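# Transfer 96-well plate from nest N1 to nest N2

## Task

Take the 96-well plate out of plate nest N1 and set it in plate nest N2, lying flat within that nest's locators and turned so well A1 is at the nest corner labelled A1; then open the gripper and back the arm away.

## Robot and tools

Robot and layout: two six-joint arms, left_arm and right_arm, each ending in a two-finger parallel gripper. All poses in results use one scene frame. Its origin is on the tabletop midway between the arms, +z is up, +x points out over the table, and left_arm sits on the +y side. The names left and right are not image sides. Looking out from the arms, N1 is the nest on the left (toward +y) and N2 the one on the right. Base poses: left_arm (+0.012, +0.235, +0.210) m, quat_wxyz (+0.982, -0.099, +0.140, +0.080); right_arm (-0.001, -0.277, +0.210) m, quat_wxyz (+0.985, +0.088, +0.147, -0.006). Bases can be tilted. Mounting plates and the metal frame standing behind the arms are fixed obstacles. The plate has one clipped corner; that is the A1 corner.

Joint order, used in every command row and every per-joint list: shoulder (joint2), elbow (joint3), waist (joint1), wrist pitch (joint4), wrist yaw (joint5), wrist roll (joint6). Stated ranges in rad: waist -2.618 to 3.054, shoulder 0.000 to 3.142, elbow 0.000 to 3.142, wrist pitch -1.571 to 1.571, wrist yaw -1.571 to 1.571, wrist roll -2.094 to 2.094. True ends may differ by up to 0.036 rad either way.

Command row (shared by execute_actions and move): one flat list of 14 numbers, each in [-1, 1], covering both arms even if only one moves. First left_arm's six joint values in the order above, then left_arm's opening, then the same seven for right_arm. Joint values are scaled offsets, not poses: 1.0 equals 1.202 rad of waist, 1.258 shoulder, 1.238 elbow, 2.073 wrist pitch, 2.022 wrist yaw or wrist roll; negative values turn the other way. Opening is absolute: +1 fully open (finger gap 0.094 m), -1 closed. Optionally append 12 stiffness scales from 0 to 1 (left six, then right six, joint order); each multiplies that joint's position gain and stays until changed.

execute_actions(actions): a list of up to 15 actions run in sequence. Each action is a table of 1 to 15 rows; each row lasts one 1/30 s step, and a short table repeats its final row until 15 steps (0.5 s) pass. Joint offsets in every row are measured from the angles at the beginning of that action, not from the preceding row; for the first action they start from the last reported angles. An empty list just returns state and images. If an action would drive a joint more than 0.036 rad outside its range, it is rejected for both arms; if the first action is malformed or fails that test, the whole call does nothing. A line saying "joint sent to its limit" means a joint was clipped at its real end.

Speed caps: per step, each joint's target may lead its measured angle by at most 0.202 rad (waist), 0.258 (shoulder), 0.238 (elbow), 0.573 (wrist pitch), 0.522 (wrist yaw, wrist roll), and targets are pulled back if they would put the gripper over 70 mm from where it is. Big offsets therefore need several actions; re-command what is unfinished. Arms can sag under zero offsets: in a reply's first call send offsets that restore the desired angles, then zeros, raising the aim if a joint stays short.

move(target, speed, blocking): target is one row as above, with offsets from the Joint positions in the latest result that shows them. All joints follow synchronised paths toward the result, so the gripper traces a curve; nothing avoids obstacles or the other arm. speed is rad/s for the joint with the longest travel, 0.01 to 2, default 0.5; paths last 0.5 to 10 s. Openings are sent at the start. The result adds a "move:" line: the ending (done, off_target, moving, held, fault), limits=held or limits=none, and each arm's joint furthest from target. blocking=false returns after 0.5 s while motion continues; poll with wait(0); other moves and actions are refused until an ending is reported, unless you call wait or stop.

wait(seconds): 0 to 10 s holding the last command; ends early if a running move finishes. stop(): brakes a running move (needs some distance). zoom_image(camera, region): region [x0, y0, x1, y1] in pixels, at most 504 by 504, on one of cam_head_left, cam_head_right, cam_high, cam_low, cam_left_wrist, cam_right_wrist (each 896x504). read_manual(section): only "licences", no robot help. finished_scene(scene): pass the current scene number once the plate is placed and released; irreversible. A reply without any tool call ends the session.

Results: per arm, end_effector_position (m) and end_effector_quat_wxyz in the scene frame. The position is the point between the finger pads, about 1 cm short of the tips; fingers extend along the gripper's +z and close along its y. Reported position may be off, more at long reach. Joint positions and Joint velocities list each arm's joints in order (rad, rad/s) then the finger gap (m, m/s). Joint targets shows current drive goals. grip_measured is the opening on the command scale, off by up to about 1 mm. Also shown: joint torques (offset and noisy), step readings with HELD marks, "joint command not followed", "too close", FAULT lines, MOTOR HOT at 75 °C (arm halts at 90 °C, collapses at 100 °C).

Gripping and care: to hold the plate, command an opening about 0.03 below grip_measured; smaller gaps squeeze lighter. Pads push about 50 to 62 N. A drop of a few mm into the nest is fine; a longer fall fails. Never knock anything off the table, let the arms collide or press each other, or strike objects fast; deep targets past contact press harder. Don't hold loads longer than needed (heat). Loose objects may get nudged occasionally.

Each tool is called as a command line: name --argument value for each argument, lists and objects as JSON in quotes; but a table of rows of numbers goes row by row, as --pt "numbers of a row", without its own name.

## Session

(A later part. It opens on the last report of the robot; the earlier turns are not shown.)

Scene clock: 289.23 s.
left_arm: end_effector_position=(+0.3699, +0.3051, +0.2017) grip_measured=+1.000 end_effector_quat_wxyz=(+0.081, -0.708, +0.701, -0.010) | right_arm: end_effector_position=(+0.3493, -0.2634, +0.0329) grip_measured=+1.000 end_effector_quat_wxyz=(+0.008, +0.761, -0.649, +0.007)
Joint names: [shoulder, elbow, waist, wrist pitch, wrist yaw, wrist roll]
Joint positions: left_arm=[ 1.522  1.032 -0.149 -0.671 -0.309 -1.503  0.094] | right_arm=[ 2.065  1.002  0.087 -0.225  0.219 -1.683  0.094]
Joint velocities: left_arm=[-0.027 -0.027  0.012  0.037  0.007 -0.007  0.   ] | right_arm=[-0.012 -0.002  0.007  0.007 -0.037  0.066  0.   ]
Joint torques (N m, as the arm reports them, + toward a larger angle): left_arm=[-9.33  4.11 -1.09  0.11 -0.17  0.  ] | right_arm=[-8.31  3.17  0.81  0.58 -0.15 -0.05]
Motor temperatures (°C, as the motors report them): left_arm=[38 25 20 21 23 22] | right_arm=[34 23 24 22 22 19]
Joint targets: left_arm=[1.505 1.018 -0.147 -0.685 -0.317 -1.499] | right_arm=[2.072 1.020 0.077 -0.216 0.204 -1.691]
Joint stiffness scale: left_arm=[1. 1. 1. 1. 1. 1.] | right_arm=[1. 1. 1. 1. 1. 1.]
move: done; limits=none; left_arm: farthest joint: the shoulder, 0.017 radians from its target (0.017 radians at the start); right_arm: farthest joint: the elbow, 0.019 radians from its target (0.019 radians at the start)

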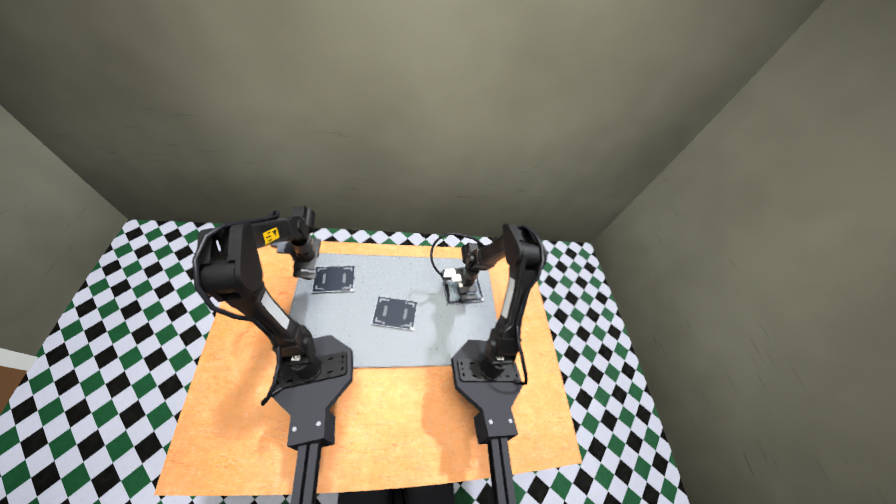

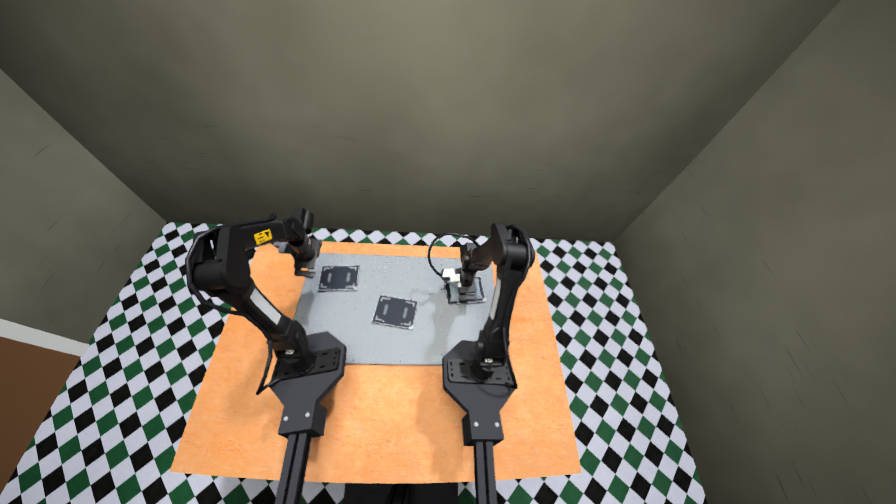

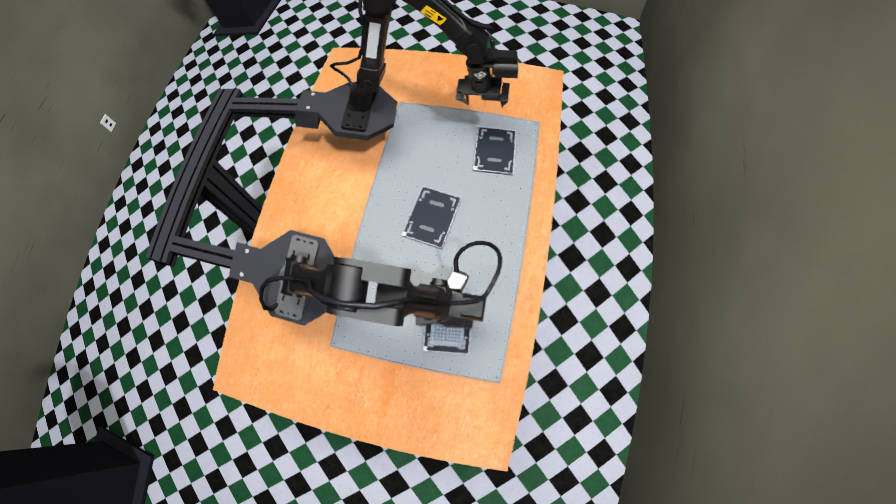

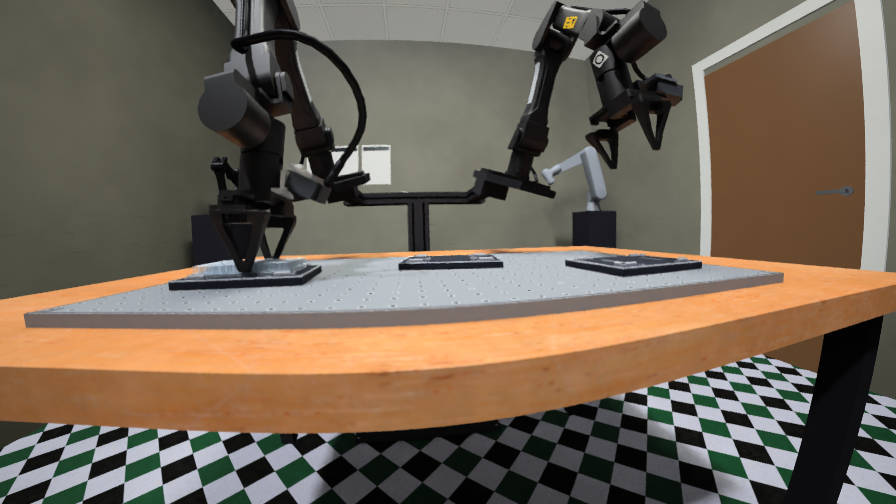

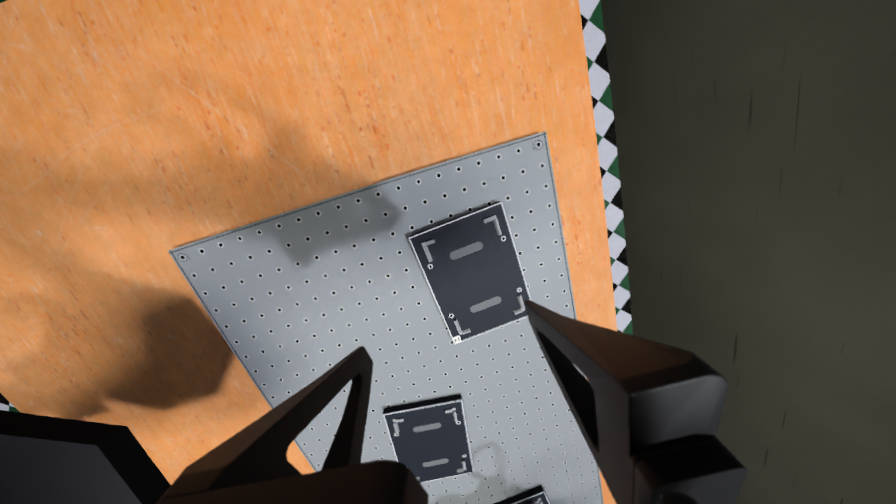

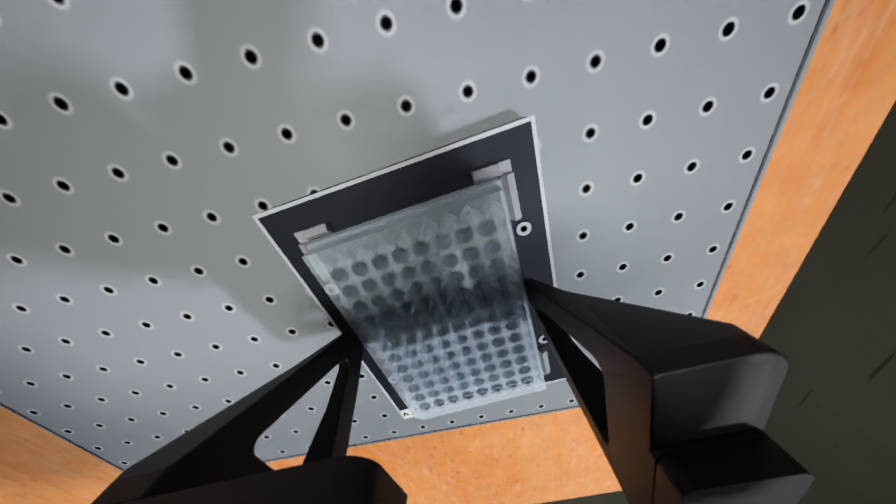

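execute_actions --actions '[[[-0.0135,-0.011,0.002,-0.007,-0.004,0.002,1, 0.0055,0.01,-0.006,0.004,-0.0074,-0.004,0.85],[-0.0135,-0.011,0.002,-0.007,-0.004,0.002,1, 0.0055,0.01,-0.006,0.004,-0.0074,-0.004,0.82],[-0.0135,-0.011,0.002,-0.007,-0.004,0.002,1, 0.0055,0.01,-0.006,0.004,-0.0074,-0.004,0.80],[-0.0135,-0.011,0.002,-0.007,-0.004,0.002,1, 0.0055,0.01,-0.006,0.004,-0.0074,-0.004,0.78],[-0.0135,-0.011,0.002,-0.007,-0.004,0.002,1, 0.0055,0.01,-0.006,0.004,-0.0074,-0.004,0.76],[-0.0135,-0.011,0.002,-0.007,-0.004,0.002,1, 0.0055,0.01,-0.006,0.004,-0.0074,-0.004,0.75],[-0.0135,-0.011,0.002,-0.007,-0.004,0.002,1, 0.0055,0.01,-0.006,0.004,-0.0074,-0.004,0.74],[-0.0135,-0.011,0.002,-0.007,-0.004,0.002,1, 0.0055,0.01,-0.006,0.004,-0.0074,-0.004,0.73],[-0.0135,-0.011,0.002,-0.007,-0.004,0.002,1, 0.0055,0.01,-0.006,0.004,-0.0074,-0.004,0.72],[-0.0135,-0.011,0.002,-0.007,-0.004,0.002,1, 0.0055,0.01,-0.006,0.004,-0.0074,-0.004,0.71],[-0.0135,-0.011,0.002,-0.007,-0.004,0.002,1, 0.0055,0.01,-0.006,0.004,-0.0074,-0.004,0.70],[-0.0135,-0.011,0.002,-0.007,-0.004,0.002,1, 0.0055,0.01,-0.006,0.004,-0.0074,-0.004,0.69],[-0.0135,-0.011,0.002,-0.007,-0.004,0.002,1, 0.0055,0.01,-0.006,0.004,-0.0074,-0.004,0.68]]]'

Scene clock: 307.07 s.
left_arm: end_effector_position=(+0.3699, +0.3051, +0.2017) grip_measured=+1.000 end_effector_quat_wxyz=(+0.081, -0.708, +0.701, -0.010) | right_arm: end_effector_position=(+0.3523, -0.2631, +0.0329) grip_measured=+0.749 end_effector_quat_wxyz=(+0.004, +0.760, -0.650, +0.011)
Joint names: [shoulder, elbow, waist, wrist pitch, wrist yaw, wrist roll]
Joint positions: left_arm=[ 1.522  1.032 -0.149 -0.671 -0.309 -1.503  0.094] | right_arm=[ 2.065  1.002  0.087 -0.213  0.218 -1.683  0.082]
Joint velocities: left_arm=[-0.022  0.007 -0.017 -0.007 -0.007  0.007  0.   ] | right_arm=[-0.002  0.012 -0.007 -0.022 -0.051 -0.022 -0.   ]
Joint torques (N m, as the arm reports them, + toward a larger angle): left_arm=[-9.33  4.12 -1.09  0.11 -0.17  0.  ] | right_arm=[-8.34  2.78  0.96  0.45 -0.15 -0.04]
Motor temperatures (°C, as the motors report them): left_arm=[38 25 20 21 23 22] | right_arm=[34 23 24 22 22 19]
Joint targets: left_arm=[1.505 1.018 -0.147 -0.685 -0.317 -1.499] | right_arm=[2.072 1.014 0.079 -0.217 0.204 -1.691]
Joint stiffness scale: left_arm=[1. 1. 1. 1. 1. 1.] | right_arm=[1. 1. 1. 1. 1. 1.]
Step readings (joint positions):
0: left_arm=[1.522 1.032 -0.149 -0.671 -0.309 -1.503] | right_arm=[2.065 1.002 0.087 -0.225 0.219 -1.683]
1: left_arm=[1.522 1.032 -0.149 -0.671 -0.309 -1.503] | right_arm=[2.065 1.002 0.087 -0.222 0.218 -1.683]
2: left_arm=[1.522 1.032 -0.149 -0.671 -0.309 -1.503] | right_arm=[2.065 1.002 0.087 -0.215 0.218 -1.683]
4: left_arm=[1.522 1.032 -0.149 -0.671 -0.309 -1.503] | right_arm=[2.065 1.002 0.087 -0.213 0.218 -1.683]
8: left_arm=[1.522 1.032 -0.149 -0.671 -0.309 -1.503] | right_arm=[2.065 1.002 0.087 -0.213 0.218 -1.683]
15: Joint positions above

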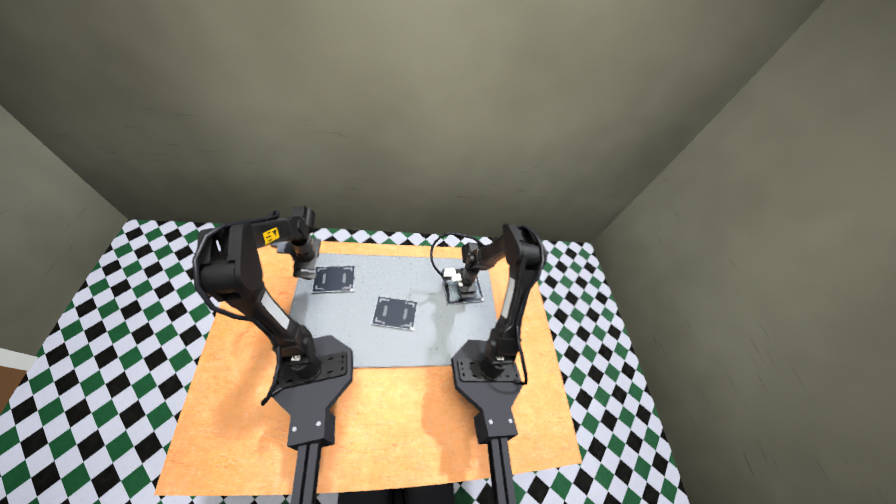

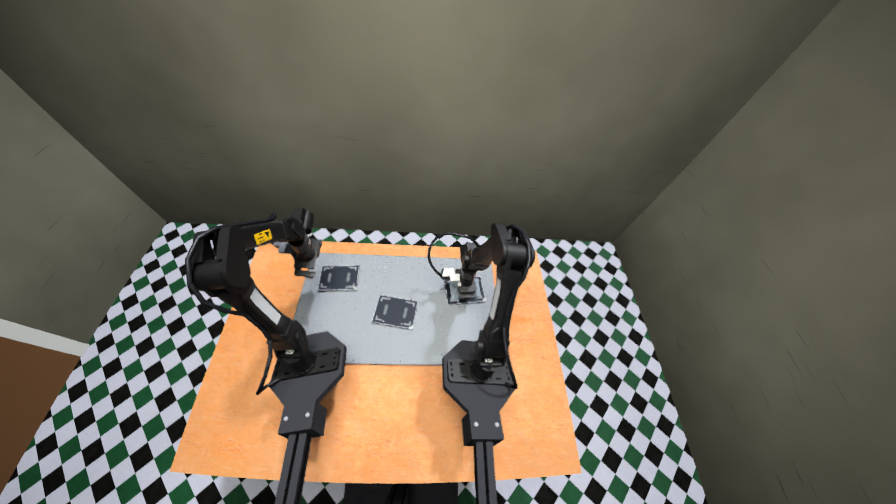

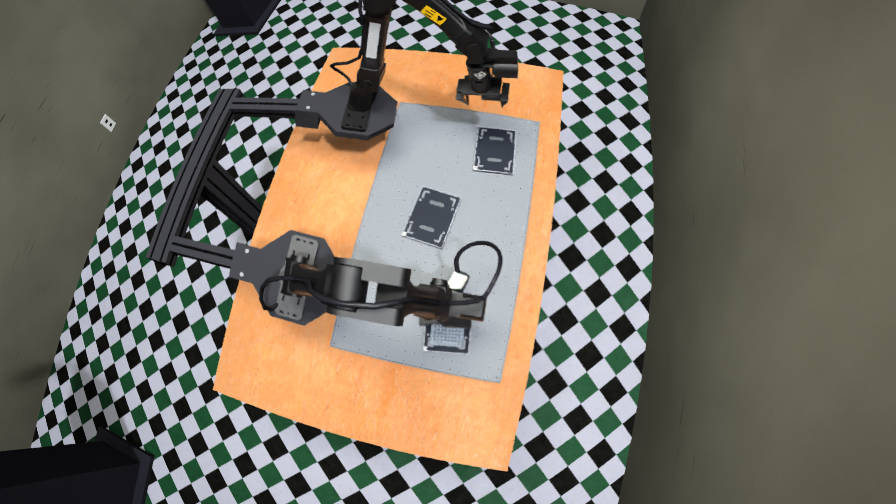

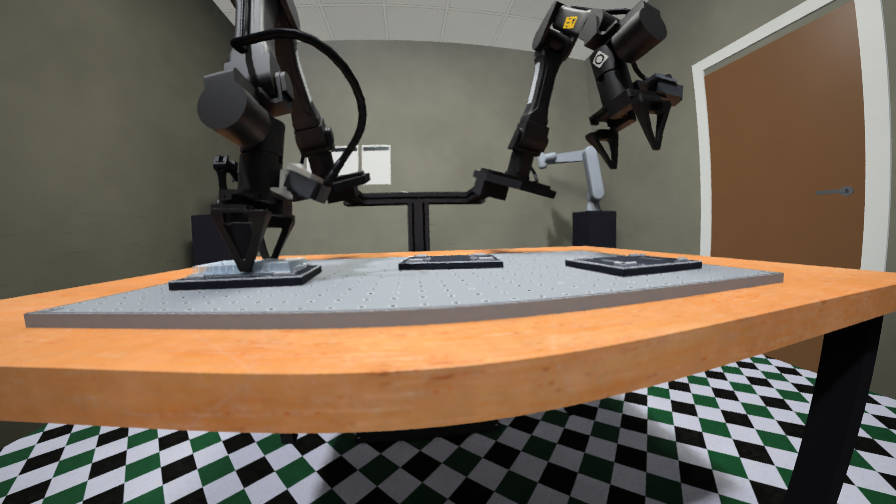

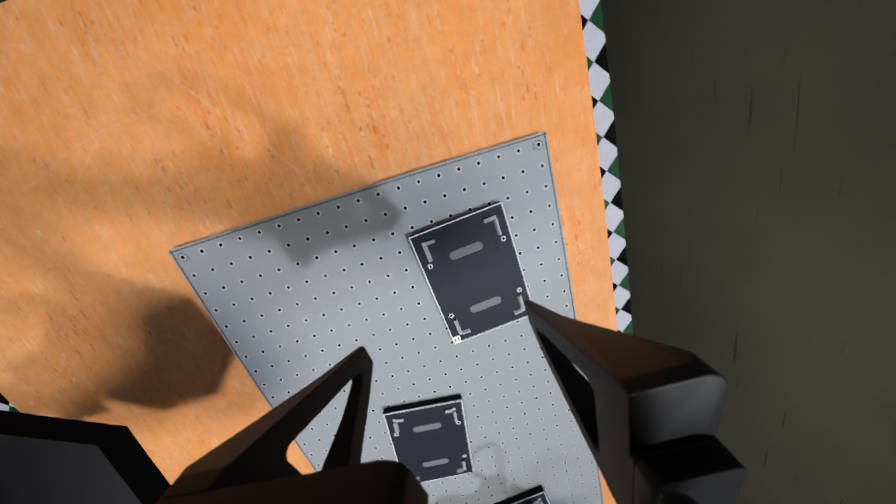

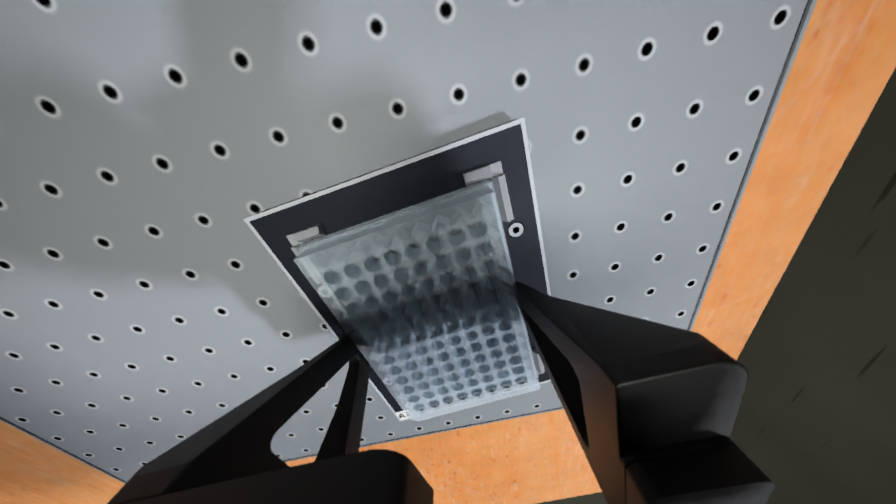

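execute_actions --actions '[[[-0.0135,-0.011,0.002,-0.007,-0.004,0.002,1, 0.0055,0.01,-0.006,-0.002,-0.0069,-0.004,0.70]]]'

zoom_image --camera "cam_low" --region '[170, 220, 330, 300]'

zoom_image --camera "cam_right_wrist" --region '[280, 200, 600, 430]'

Scene clock: 312.17 s.
left_arm: end_effector_position=(+0.3699, +0.3051, +0.2017) grip_measured=+1.000 end_effector_quat_wxyz=(+0.081, -0.708, +0.701, -0.010) | right_arm: end_effector_position=(+0.3523, -0.2631, +0.0329) grip_measured=+0.749 end_effector_quat_wxyz=(+0.004, +0.760, -0.650, +0.011)
Joint names: [shoulder, elbow, waist, wrist pitch, wrist yaw, wrist roll]
Joint positions: left_arm=[ 1.522  1.032 -0.149 -0.671 -0.309 -1.503  0.094] | right_arm=[ 2.065  1.002  0.087 -0.213  0.218 -1.683  0.082]
Joint velocities: left_arm=[-0.017  0.007  0.012 -0.051  0.037  0.022  0.   ] | right_arm=[-0.012 -0.007  0.002 -0.037  0.051  0.022 -0.   ]
Joint torques (N m, as the arm reports them, + toward a larger angle): left_arm=[-9.33  4.11 -1.1   0.11 -0.17  0.  ] | right_arm=[-8.32  2.81  0.95  0.45 -0.15 -0.06]
Motor temperatures (°C, as the motors report them): left_arm=[38 25 20 21 23 22] | right_arm=[34 22 24 22 22 19]
Joint targets: left_arm=[1.505 1.018 -0.147 -0.685 -0.317 -1.499] | right_arm=[2.072 1.014 0.079 -0.217 0.204 -1.691]
Joint stiffness scale: left_arm=[1. 1. 1. 1. 1. 1.] | right_arm=[1. 1. 1. 1. 1. 1.]
Step readings (joint positions):
0: left_arm=[1.522 1.032 -0.149 -0.671 -0.309 -1.503] | right_arm=[2.065 1.002 0.087 -0.213 0.218 -1.683]
1: left_arm=[1.522 1.032 -0.149 -0.671 -0.309 -1.503] | right_arm=[2.065 1.002 0.087 -0.213 0.218 -1.683]
2: left_arm=[1.522 1.032 -0.149 -0.671 -0.309 -1.503] | right_arm=[2.065 1.002 0.087 -0.213 0.218 -1.683]
4: left_arm=[1.522 1.032 -0.149 -0.671 -0.309 -1.503] | right_arm=[2.065 1.002 0.087 -0.213 0.218 -1.683]
8: left_arm=[1.522 1.032 -0.149 -0.671 -0.309 -1.503] | right_arm=[2.065 1.002 0.087 -0.213 0.218 -1.683]
15: Joint positions above

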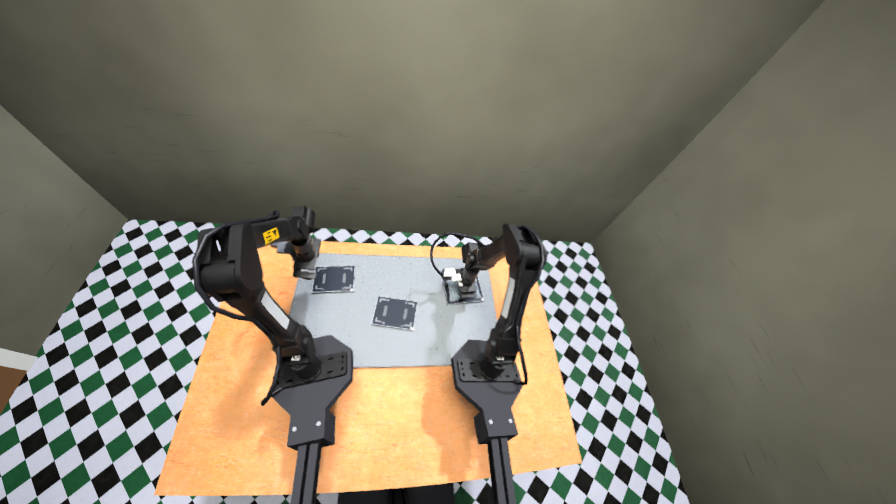

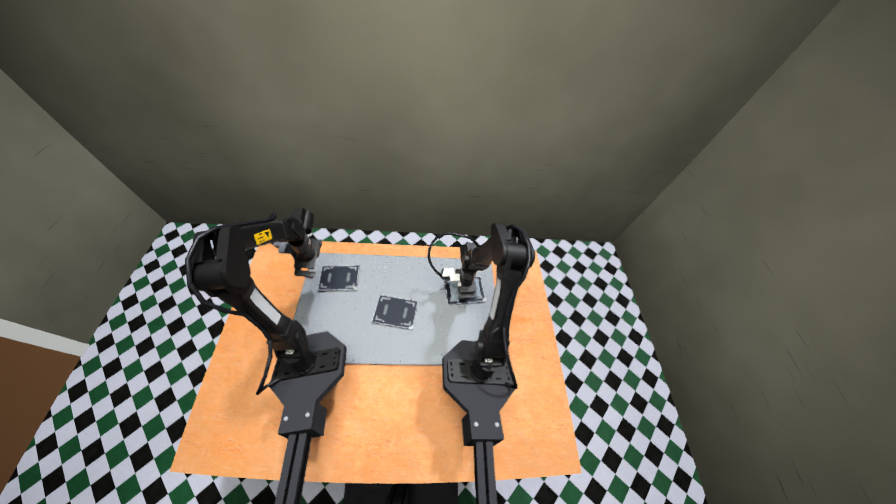

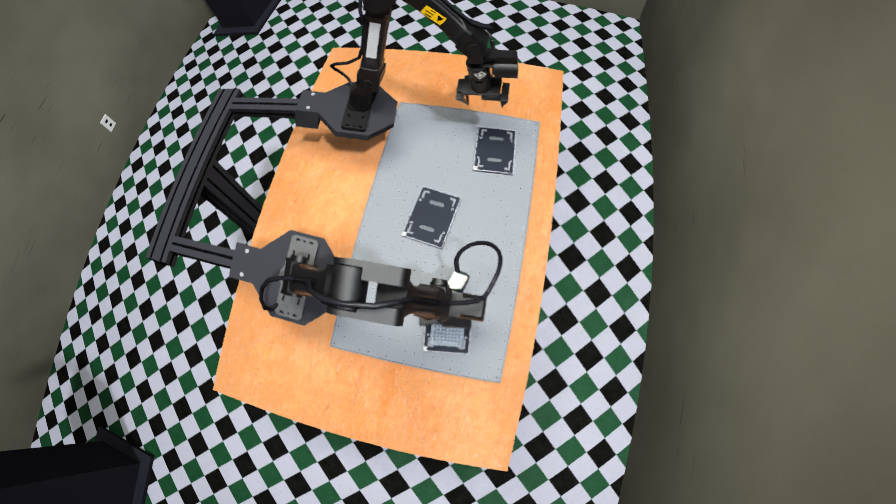

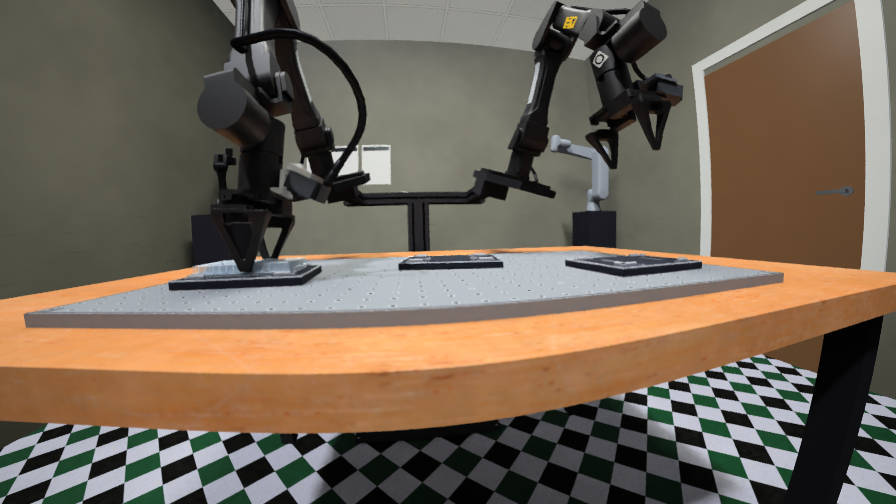

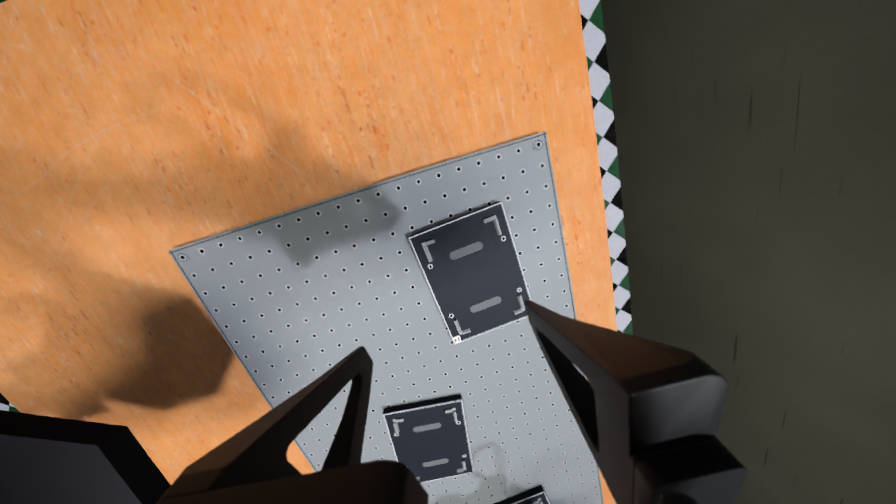

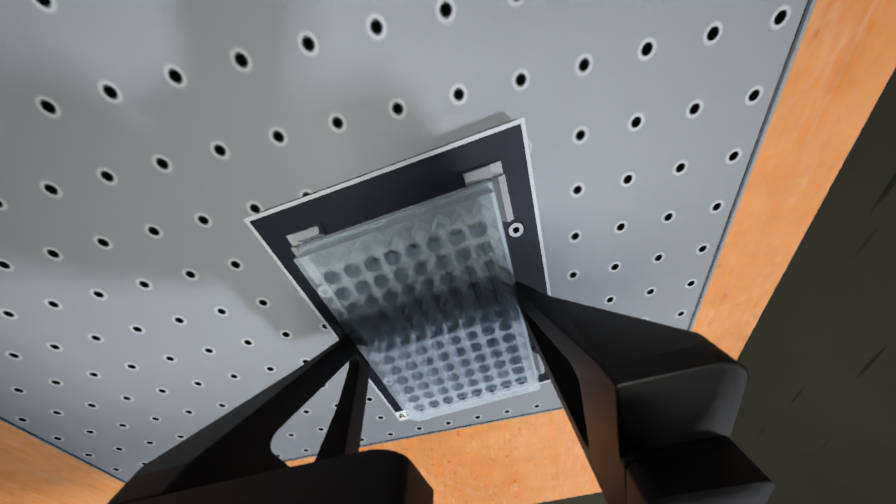

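Region (170, 220, 330, 300) of cam_low's 896x504 image, scaled by 3.150, with more detail than that image has.

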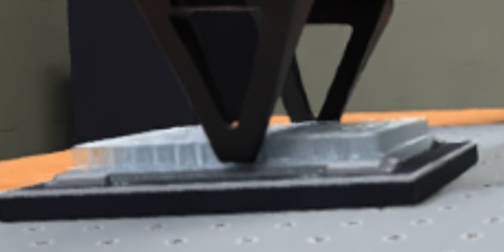

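Region (280, 200, 600, 430) of cam_right_wrist's 896x504 image, scaled by 1.575, with more detail than that image has; it fills the top 362 rows of this view, and the rest is white.

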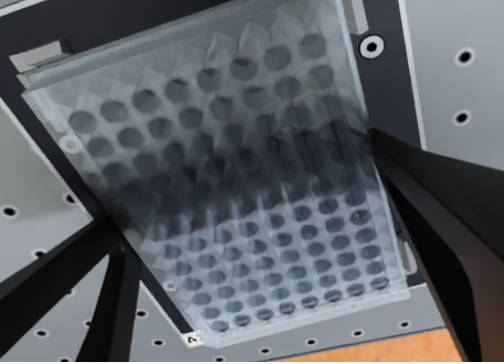

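execute_actions --actions '[[[-0.0135,-0.011,0.002,-0.007,-0.004,0.002,1,-0.008,0,0,-0.002,-0.0069,0,0.715],[-0.0135,-0.011,0.002,-0.007,-0.004,0.002,1,-0.016,0,0.004,-0.0039,-0.0069,0.0015,0.715],[-0.0135,-0.011,0.002,-0.007,-0.004,0.002,1,-0.0192,0,0.008,-0.0058,-0.0069,0.003,0.715],[-0.0135,-0.011,0.002,-0.007,-0.004,0.002,1,-0.0211,0,0.010,-0.0068,-0.0069,0.004,0.715],[-0.0135,-0.011,0.002,-0.007,-0.004,0.002,1,-0.0228,0,0.0106,-0.0078,-0.0069,0.0042,0.715],[-0.0135,-0.011,0.002,-0.007,-0.004,0.002,1,-0.0246,0,0.0113,-0.0088,-0.0069,0.0044,0.715],[-0.0135,-0.011,0.002,-0.007,-0.004,0.002,1,-0.0264,0,0.012,-0.0098,-0.0069,0.0046,0.715],[-0.0135,-0.011,0.002,-0.007,-0.004,0.002,1,-0.0281,0,0.0126,-0.0109,-0.0069,0.0049,0.715],[-0.0135,-0.011,0.002,-0.007,-0.004,0.002,1,-0.0299,0,0.0133,-0.0118,-0.0069,0.0051,0.715],[-0.0135,-0.011,0.002,-0.007,-0.004,0.002,1,-0.0316,0,0.014,-0.0128,-0.0069,0.0053,0.715],[-0.0135,-0.011,0.002,-0.007,-0.004,0.002,1,-0.0335,-0.002,0.0146,-0.0138,-0.0069,0.0055,0.715],[-0.0135,-0.011,0.002,-0.007,-0.004,0.002,1,-0.0352,-0.002,0.0153,-0.0149,-0.0069,0.0058,0.715],[-0.0135,-0.011,0.002,-0.007,-0.004,0.002,1,-0.037,-0.002,0.016,-0.0158,-0.0069,0.006,0.715],[-0.0135,-0.011,0.002,-0.007,-0.004,0.002,1,-0.0388,-0.002,0.0166,-0.0168,-0.0069,0.0062,0.715],[-0.0135,-0.011,0.002,-0.007,-0.004,0.002,1,-0.0405,-0.002,0.0175,-0.0178,-0.0069,0.0064,0.715]]]'

Scene clock: 341.97 s.
left_arm: end_effector_position=(+0.3699, +0.3051, +0.2017) grip_measured=+1.000 end_effector_quat_wxyz=(+0.081, -0.708, +0.701, -0.010) | right_arm: end_effector_position=(+0.3529, -0.2636, +0.0369) grip_measured=+0.749 end_effector_quat_wxyz=(+0.004, +0.760, -0.650, +0.011)
Joint names: [shoulder, elbow, waist, wrist pitch, wrist yaw, wrist roll]
Joint positions: left_arm=[ 1.522  1.032 -0.149 -0.671 -0.309 -1.503  0.094] | right_arm=[ 2.051  1.002  0.087 -0.226  0.218 -1.681  0.082]
Joint velocities: left_arm=[-0.007  0.007  0.002  0.007  0.022  0.066  0.   ] | right_arm=[-0.085 -0.022  0.012 -0.037 -0.022 -0.022  0.001]
Joint torques (N m, as the arm reports them, + toward a larger angle): left_arm=[-9.33  4.11 -1.09  0.11 -0.17  0.  ] | right_arm=[-11.42   1.82   2.97   0.38  -0.14   0.1 ]
Motor temperatures (°C, as the motors report them): left_arm=[38 25 20 21 23 22] | right_arm=[35 22 24 22 22 19]
Joint targets: left_arm=[1.505 1.018 -0.147 -0.685 -0.317 -1.499] | right_arm=[2.014 0.999 0.108 -0.250 0.204 -1.671]
Joint stiffness scale: left_arm=[1. 1. 1. 1. 1. 1.] | right_arm=[1. 1. 1. 1. 1. 1.]
Step readings (joint positions):
0: left_arm=[1.522 1.032 -0.149 -0.671 -0.309 -1.503] | right_arm=[2.065 1.002 0.087 -0.213 0.218 -1.683]
1: left_arm=[1.522 1.032 -0.149 -0.671 -0.309 -1.503] | right_arm=[2.065 1.002 0.087 -0.213 0.218 -1.683]
2: left_arm=[1.522 1.032 -0.149 -0.671 -0.309 -1.503] | right_arm=[2.065 1.002 0.087 -0.213 0.218 -1.683]
4: left_arm=[1.522 1.032 -0.149 -0.671 -0.309 -1.503] | right_arm=[2.065 1.002 0.087 -0.213 0.218 -1.683]
8: left_arm=[1.522 1.032 -0.149 -0.671 -0.309 -1.503] | right_arm=[2.065 1.002 0.087 -0.213 0.218 -1.683]
15: Joint positions above

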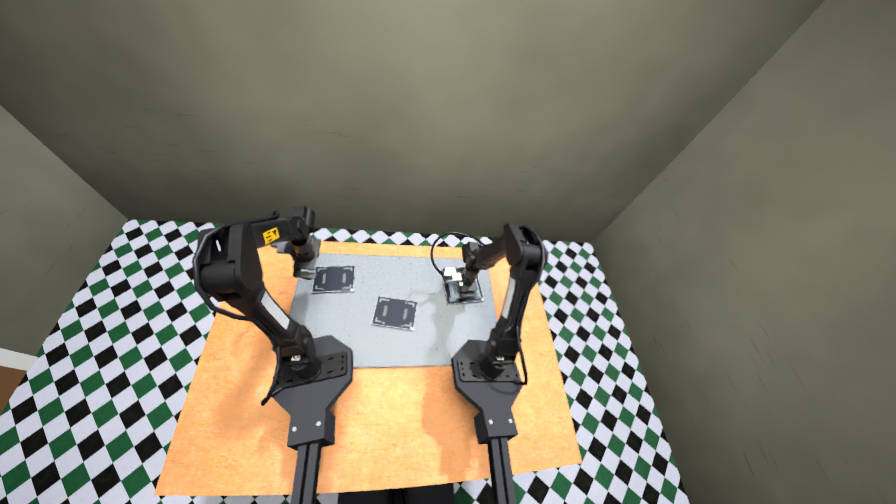

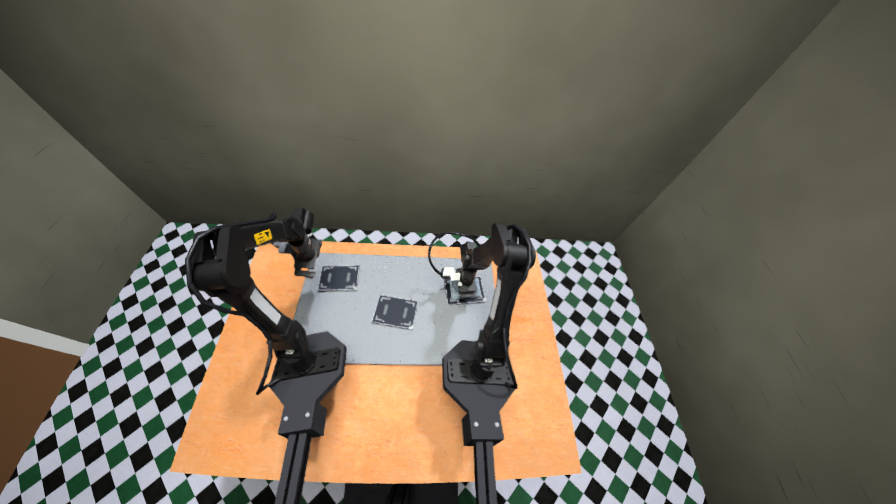

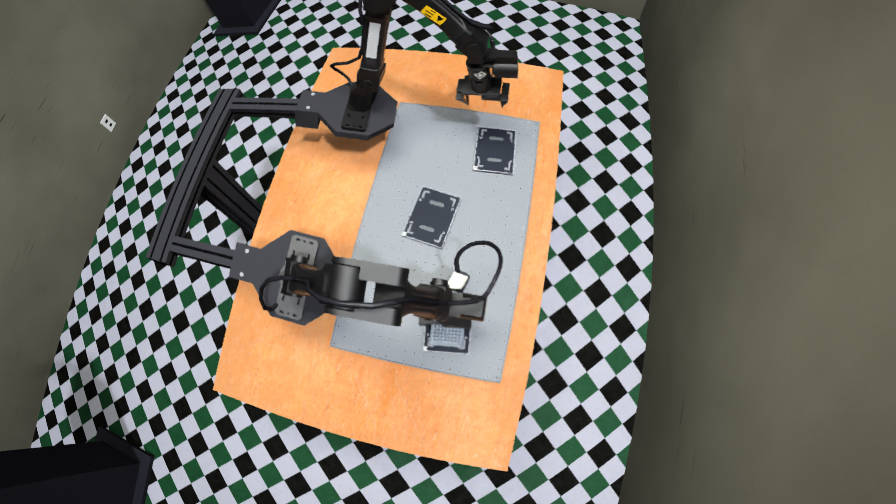

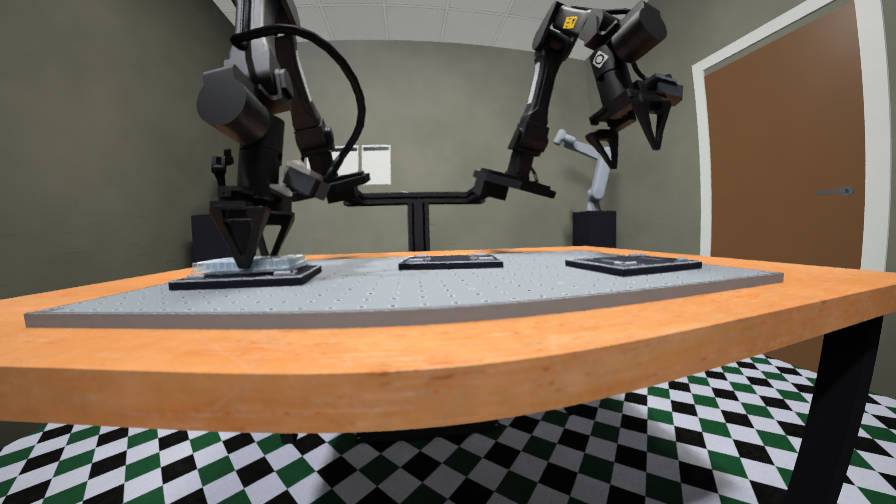

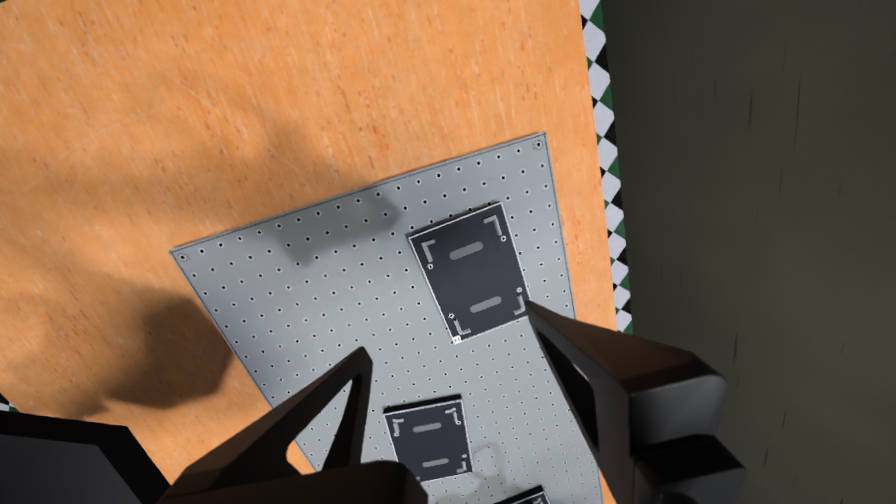

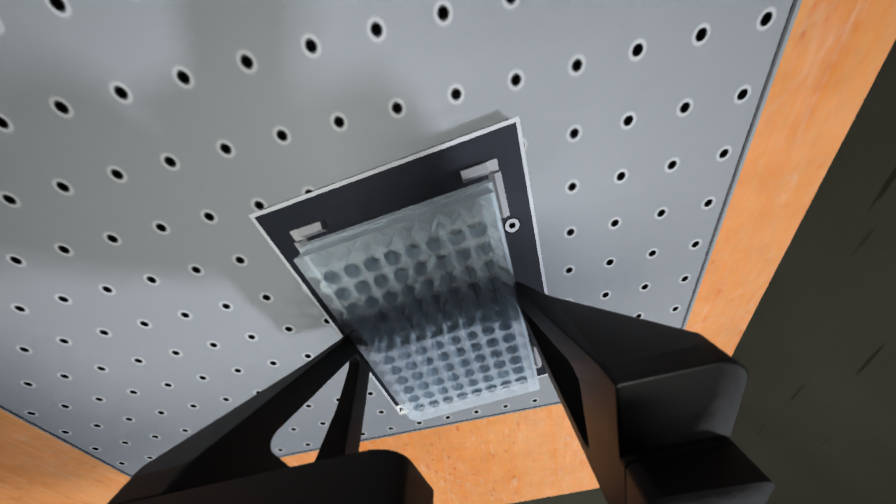

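move --target '[-0.0135,-0.011,0.002,-0.007,-0.004,0.3,1,-0.1184,-0.003,0.029,-0.067,-0.0069,0.0143,0.715]' --speed 0.4

Scene clock: 390.70 s.
left_arm: end_effector_position=(+0.3693, +0.3050, +0.2016) grip_measured=+1.000 end_effector_quat_wxyz=(+0.080, -0.469, +0.879, +0.015) | right_arm: end_effector_position=(+0.3533, -0.2636, +0.0728) grip_measured=+0.749 end_effector_quat_wxyz=(+0.003, +0.759, -0.651, +0.008)
Joint names: [shoulder, elbow, waist, wrist pitch, wrist yaw, wrist roll]
Joint positions: left_arm=[ 1.522  1.032 -0.149 -0.674 -0.309 -0.903  0.094] | right_arm=[ 1.933  1.002  0.106 -0.353  0.218 -1.66   0.082]
Joint velocities: left_arm=[ 0.007  0.027 -0.007 -0.022 -0.051 -0.022  0.   ] | right_arm=[-0.012  0.002 -0.002  0.022  0.051 -0.007  0.001]
Joint torques (N m, as the arm reports them, + toward a larger angle): left_arm=[-9.32  4.11 -1.09  0.13 -0.17  0.02] | right_arm=[-10.94   2.2    2.65   0.33  -0.14   0.11]
Motor temperatures (°C, as the motors report them): left_arm=[38 25 20 21 23 22] | right_arm=[39 22 24 22 22 19]
Joint targets: left_arm=[1.505 1.018 -0.147 -0.686 -0.317 -0.896] | right_arm=[1.902 0.998 0.122 -0.365 0.204 -1.652]
Joint stiffness scale: left_arm=[1. 1. 1. 1. 1. 1.] | right_arm=[1. 1. 1. 1. 1. 1.]
move: off_target (right_arm); limits=none; left_arm: farthest joint: the shoulder, 0.017 radians from its target (0.017 radians at the start); right_arm: farthest joint: the shoulder, 0.031 radians from its target (0.143 radians at the start)

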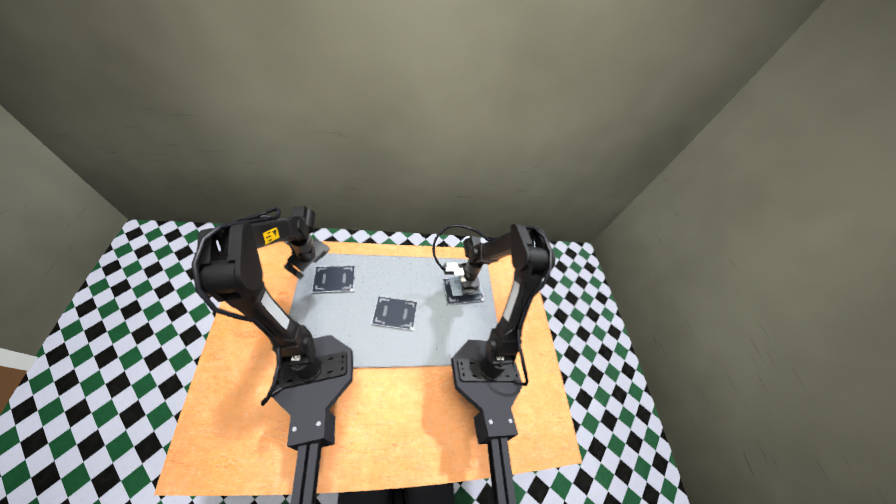

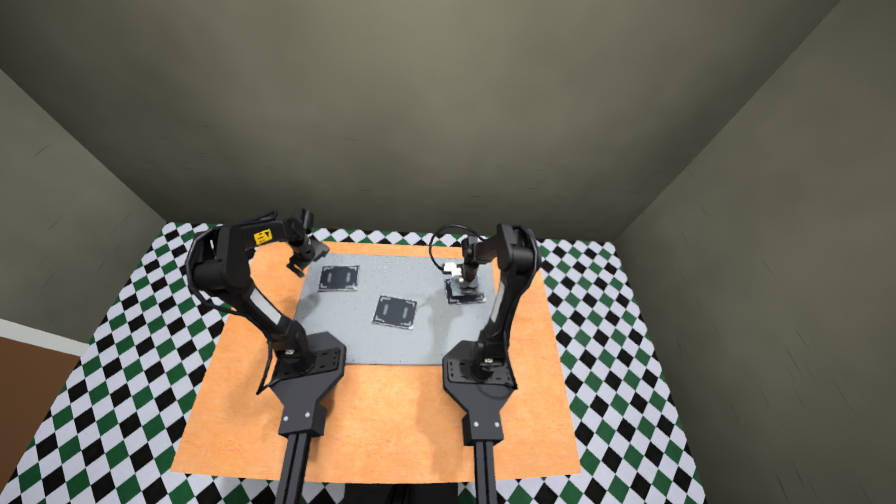

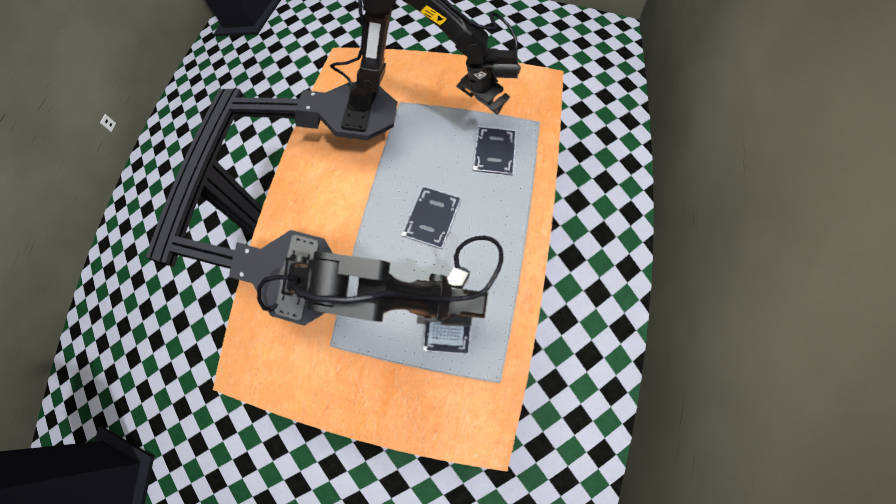

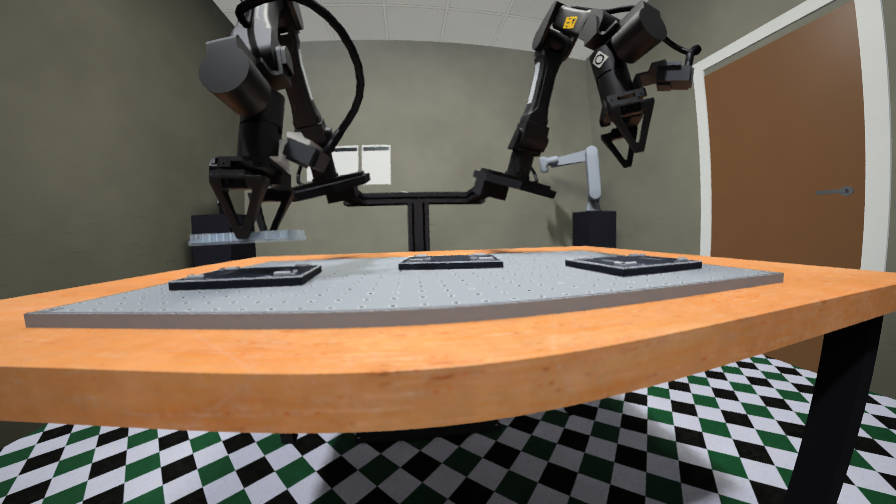

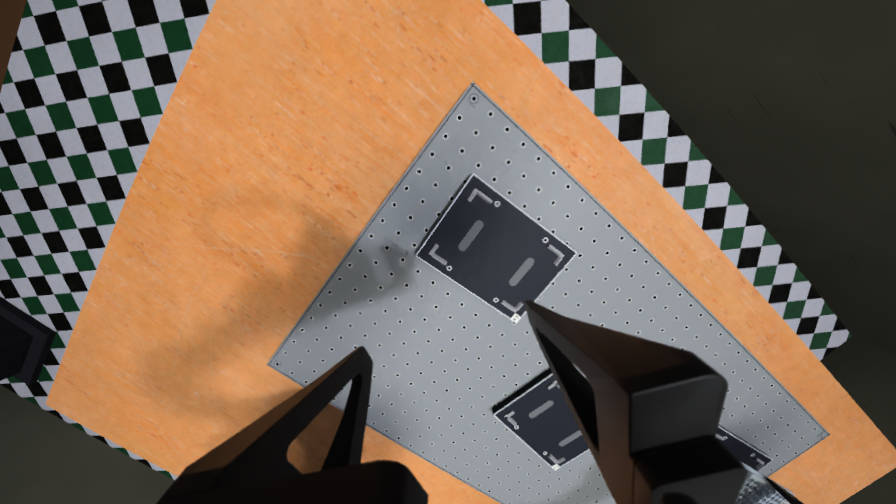

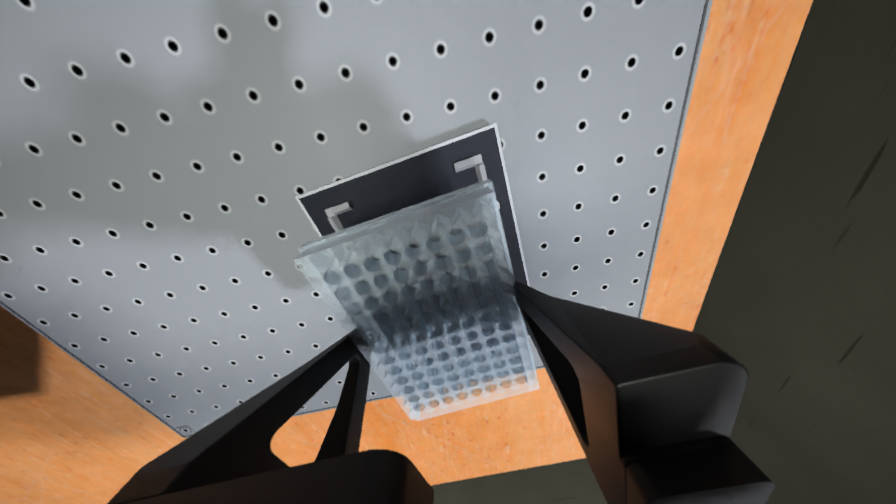

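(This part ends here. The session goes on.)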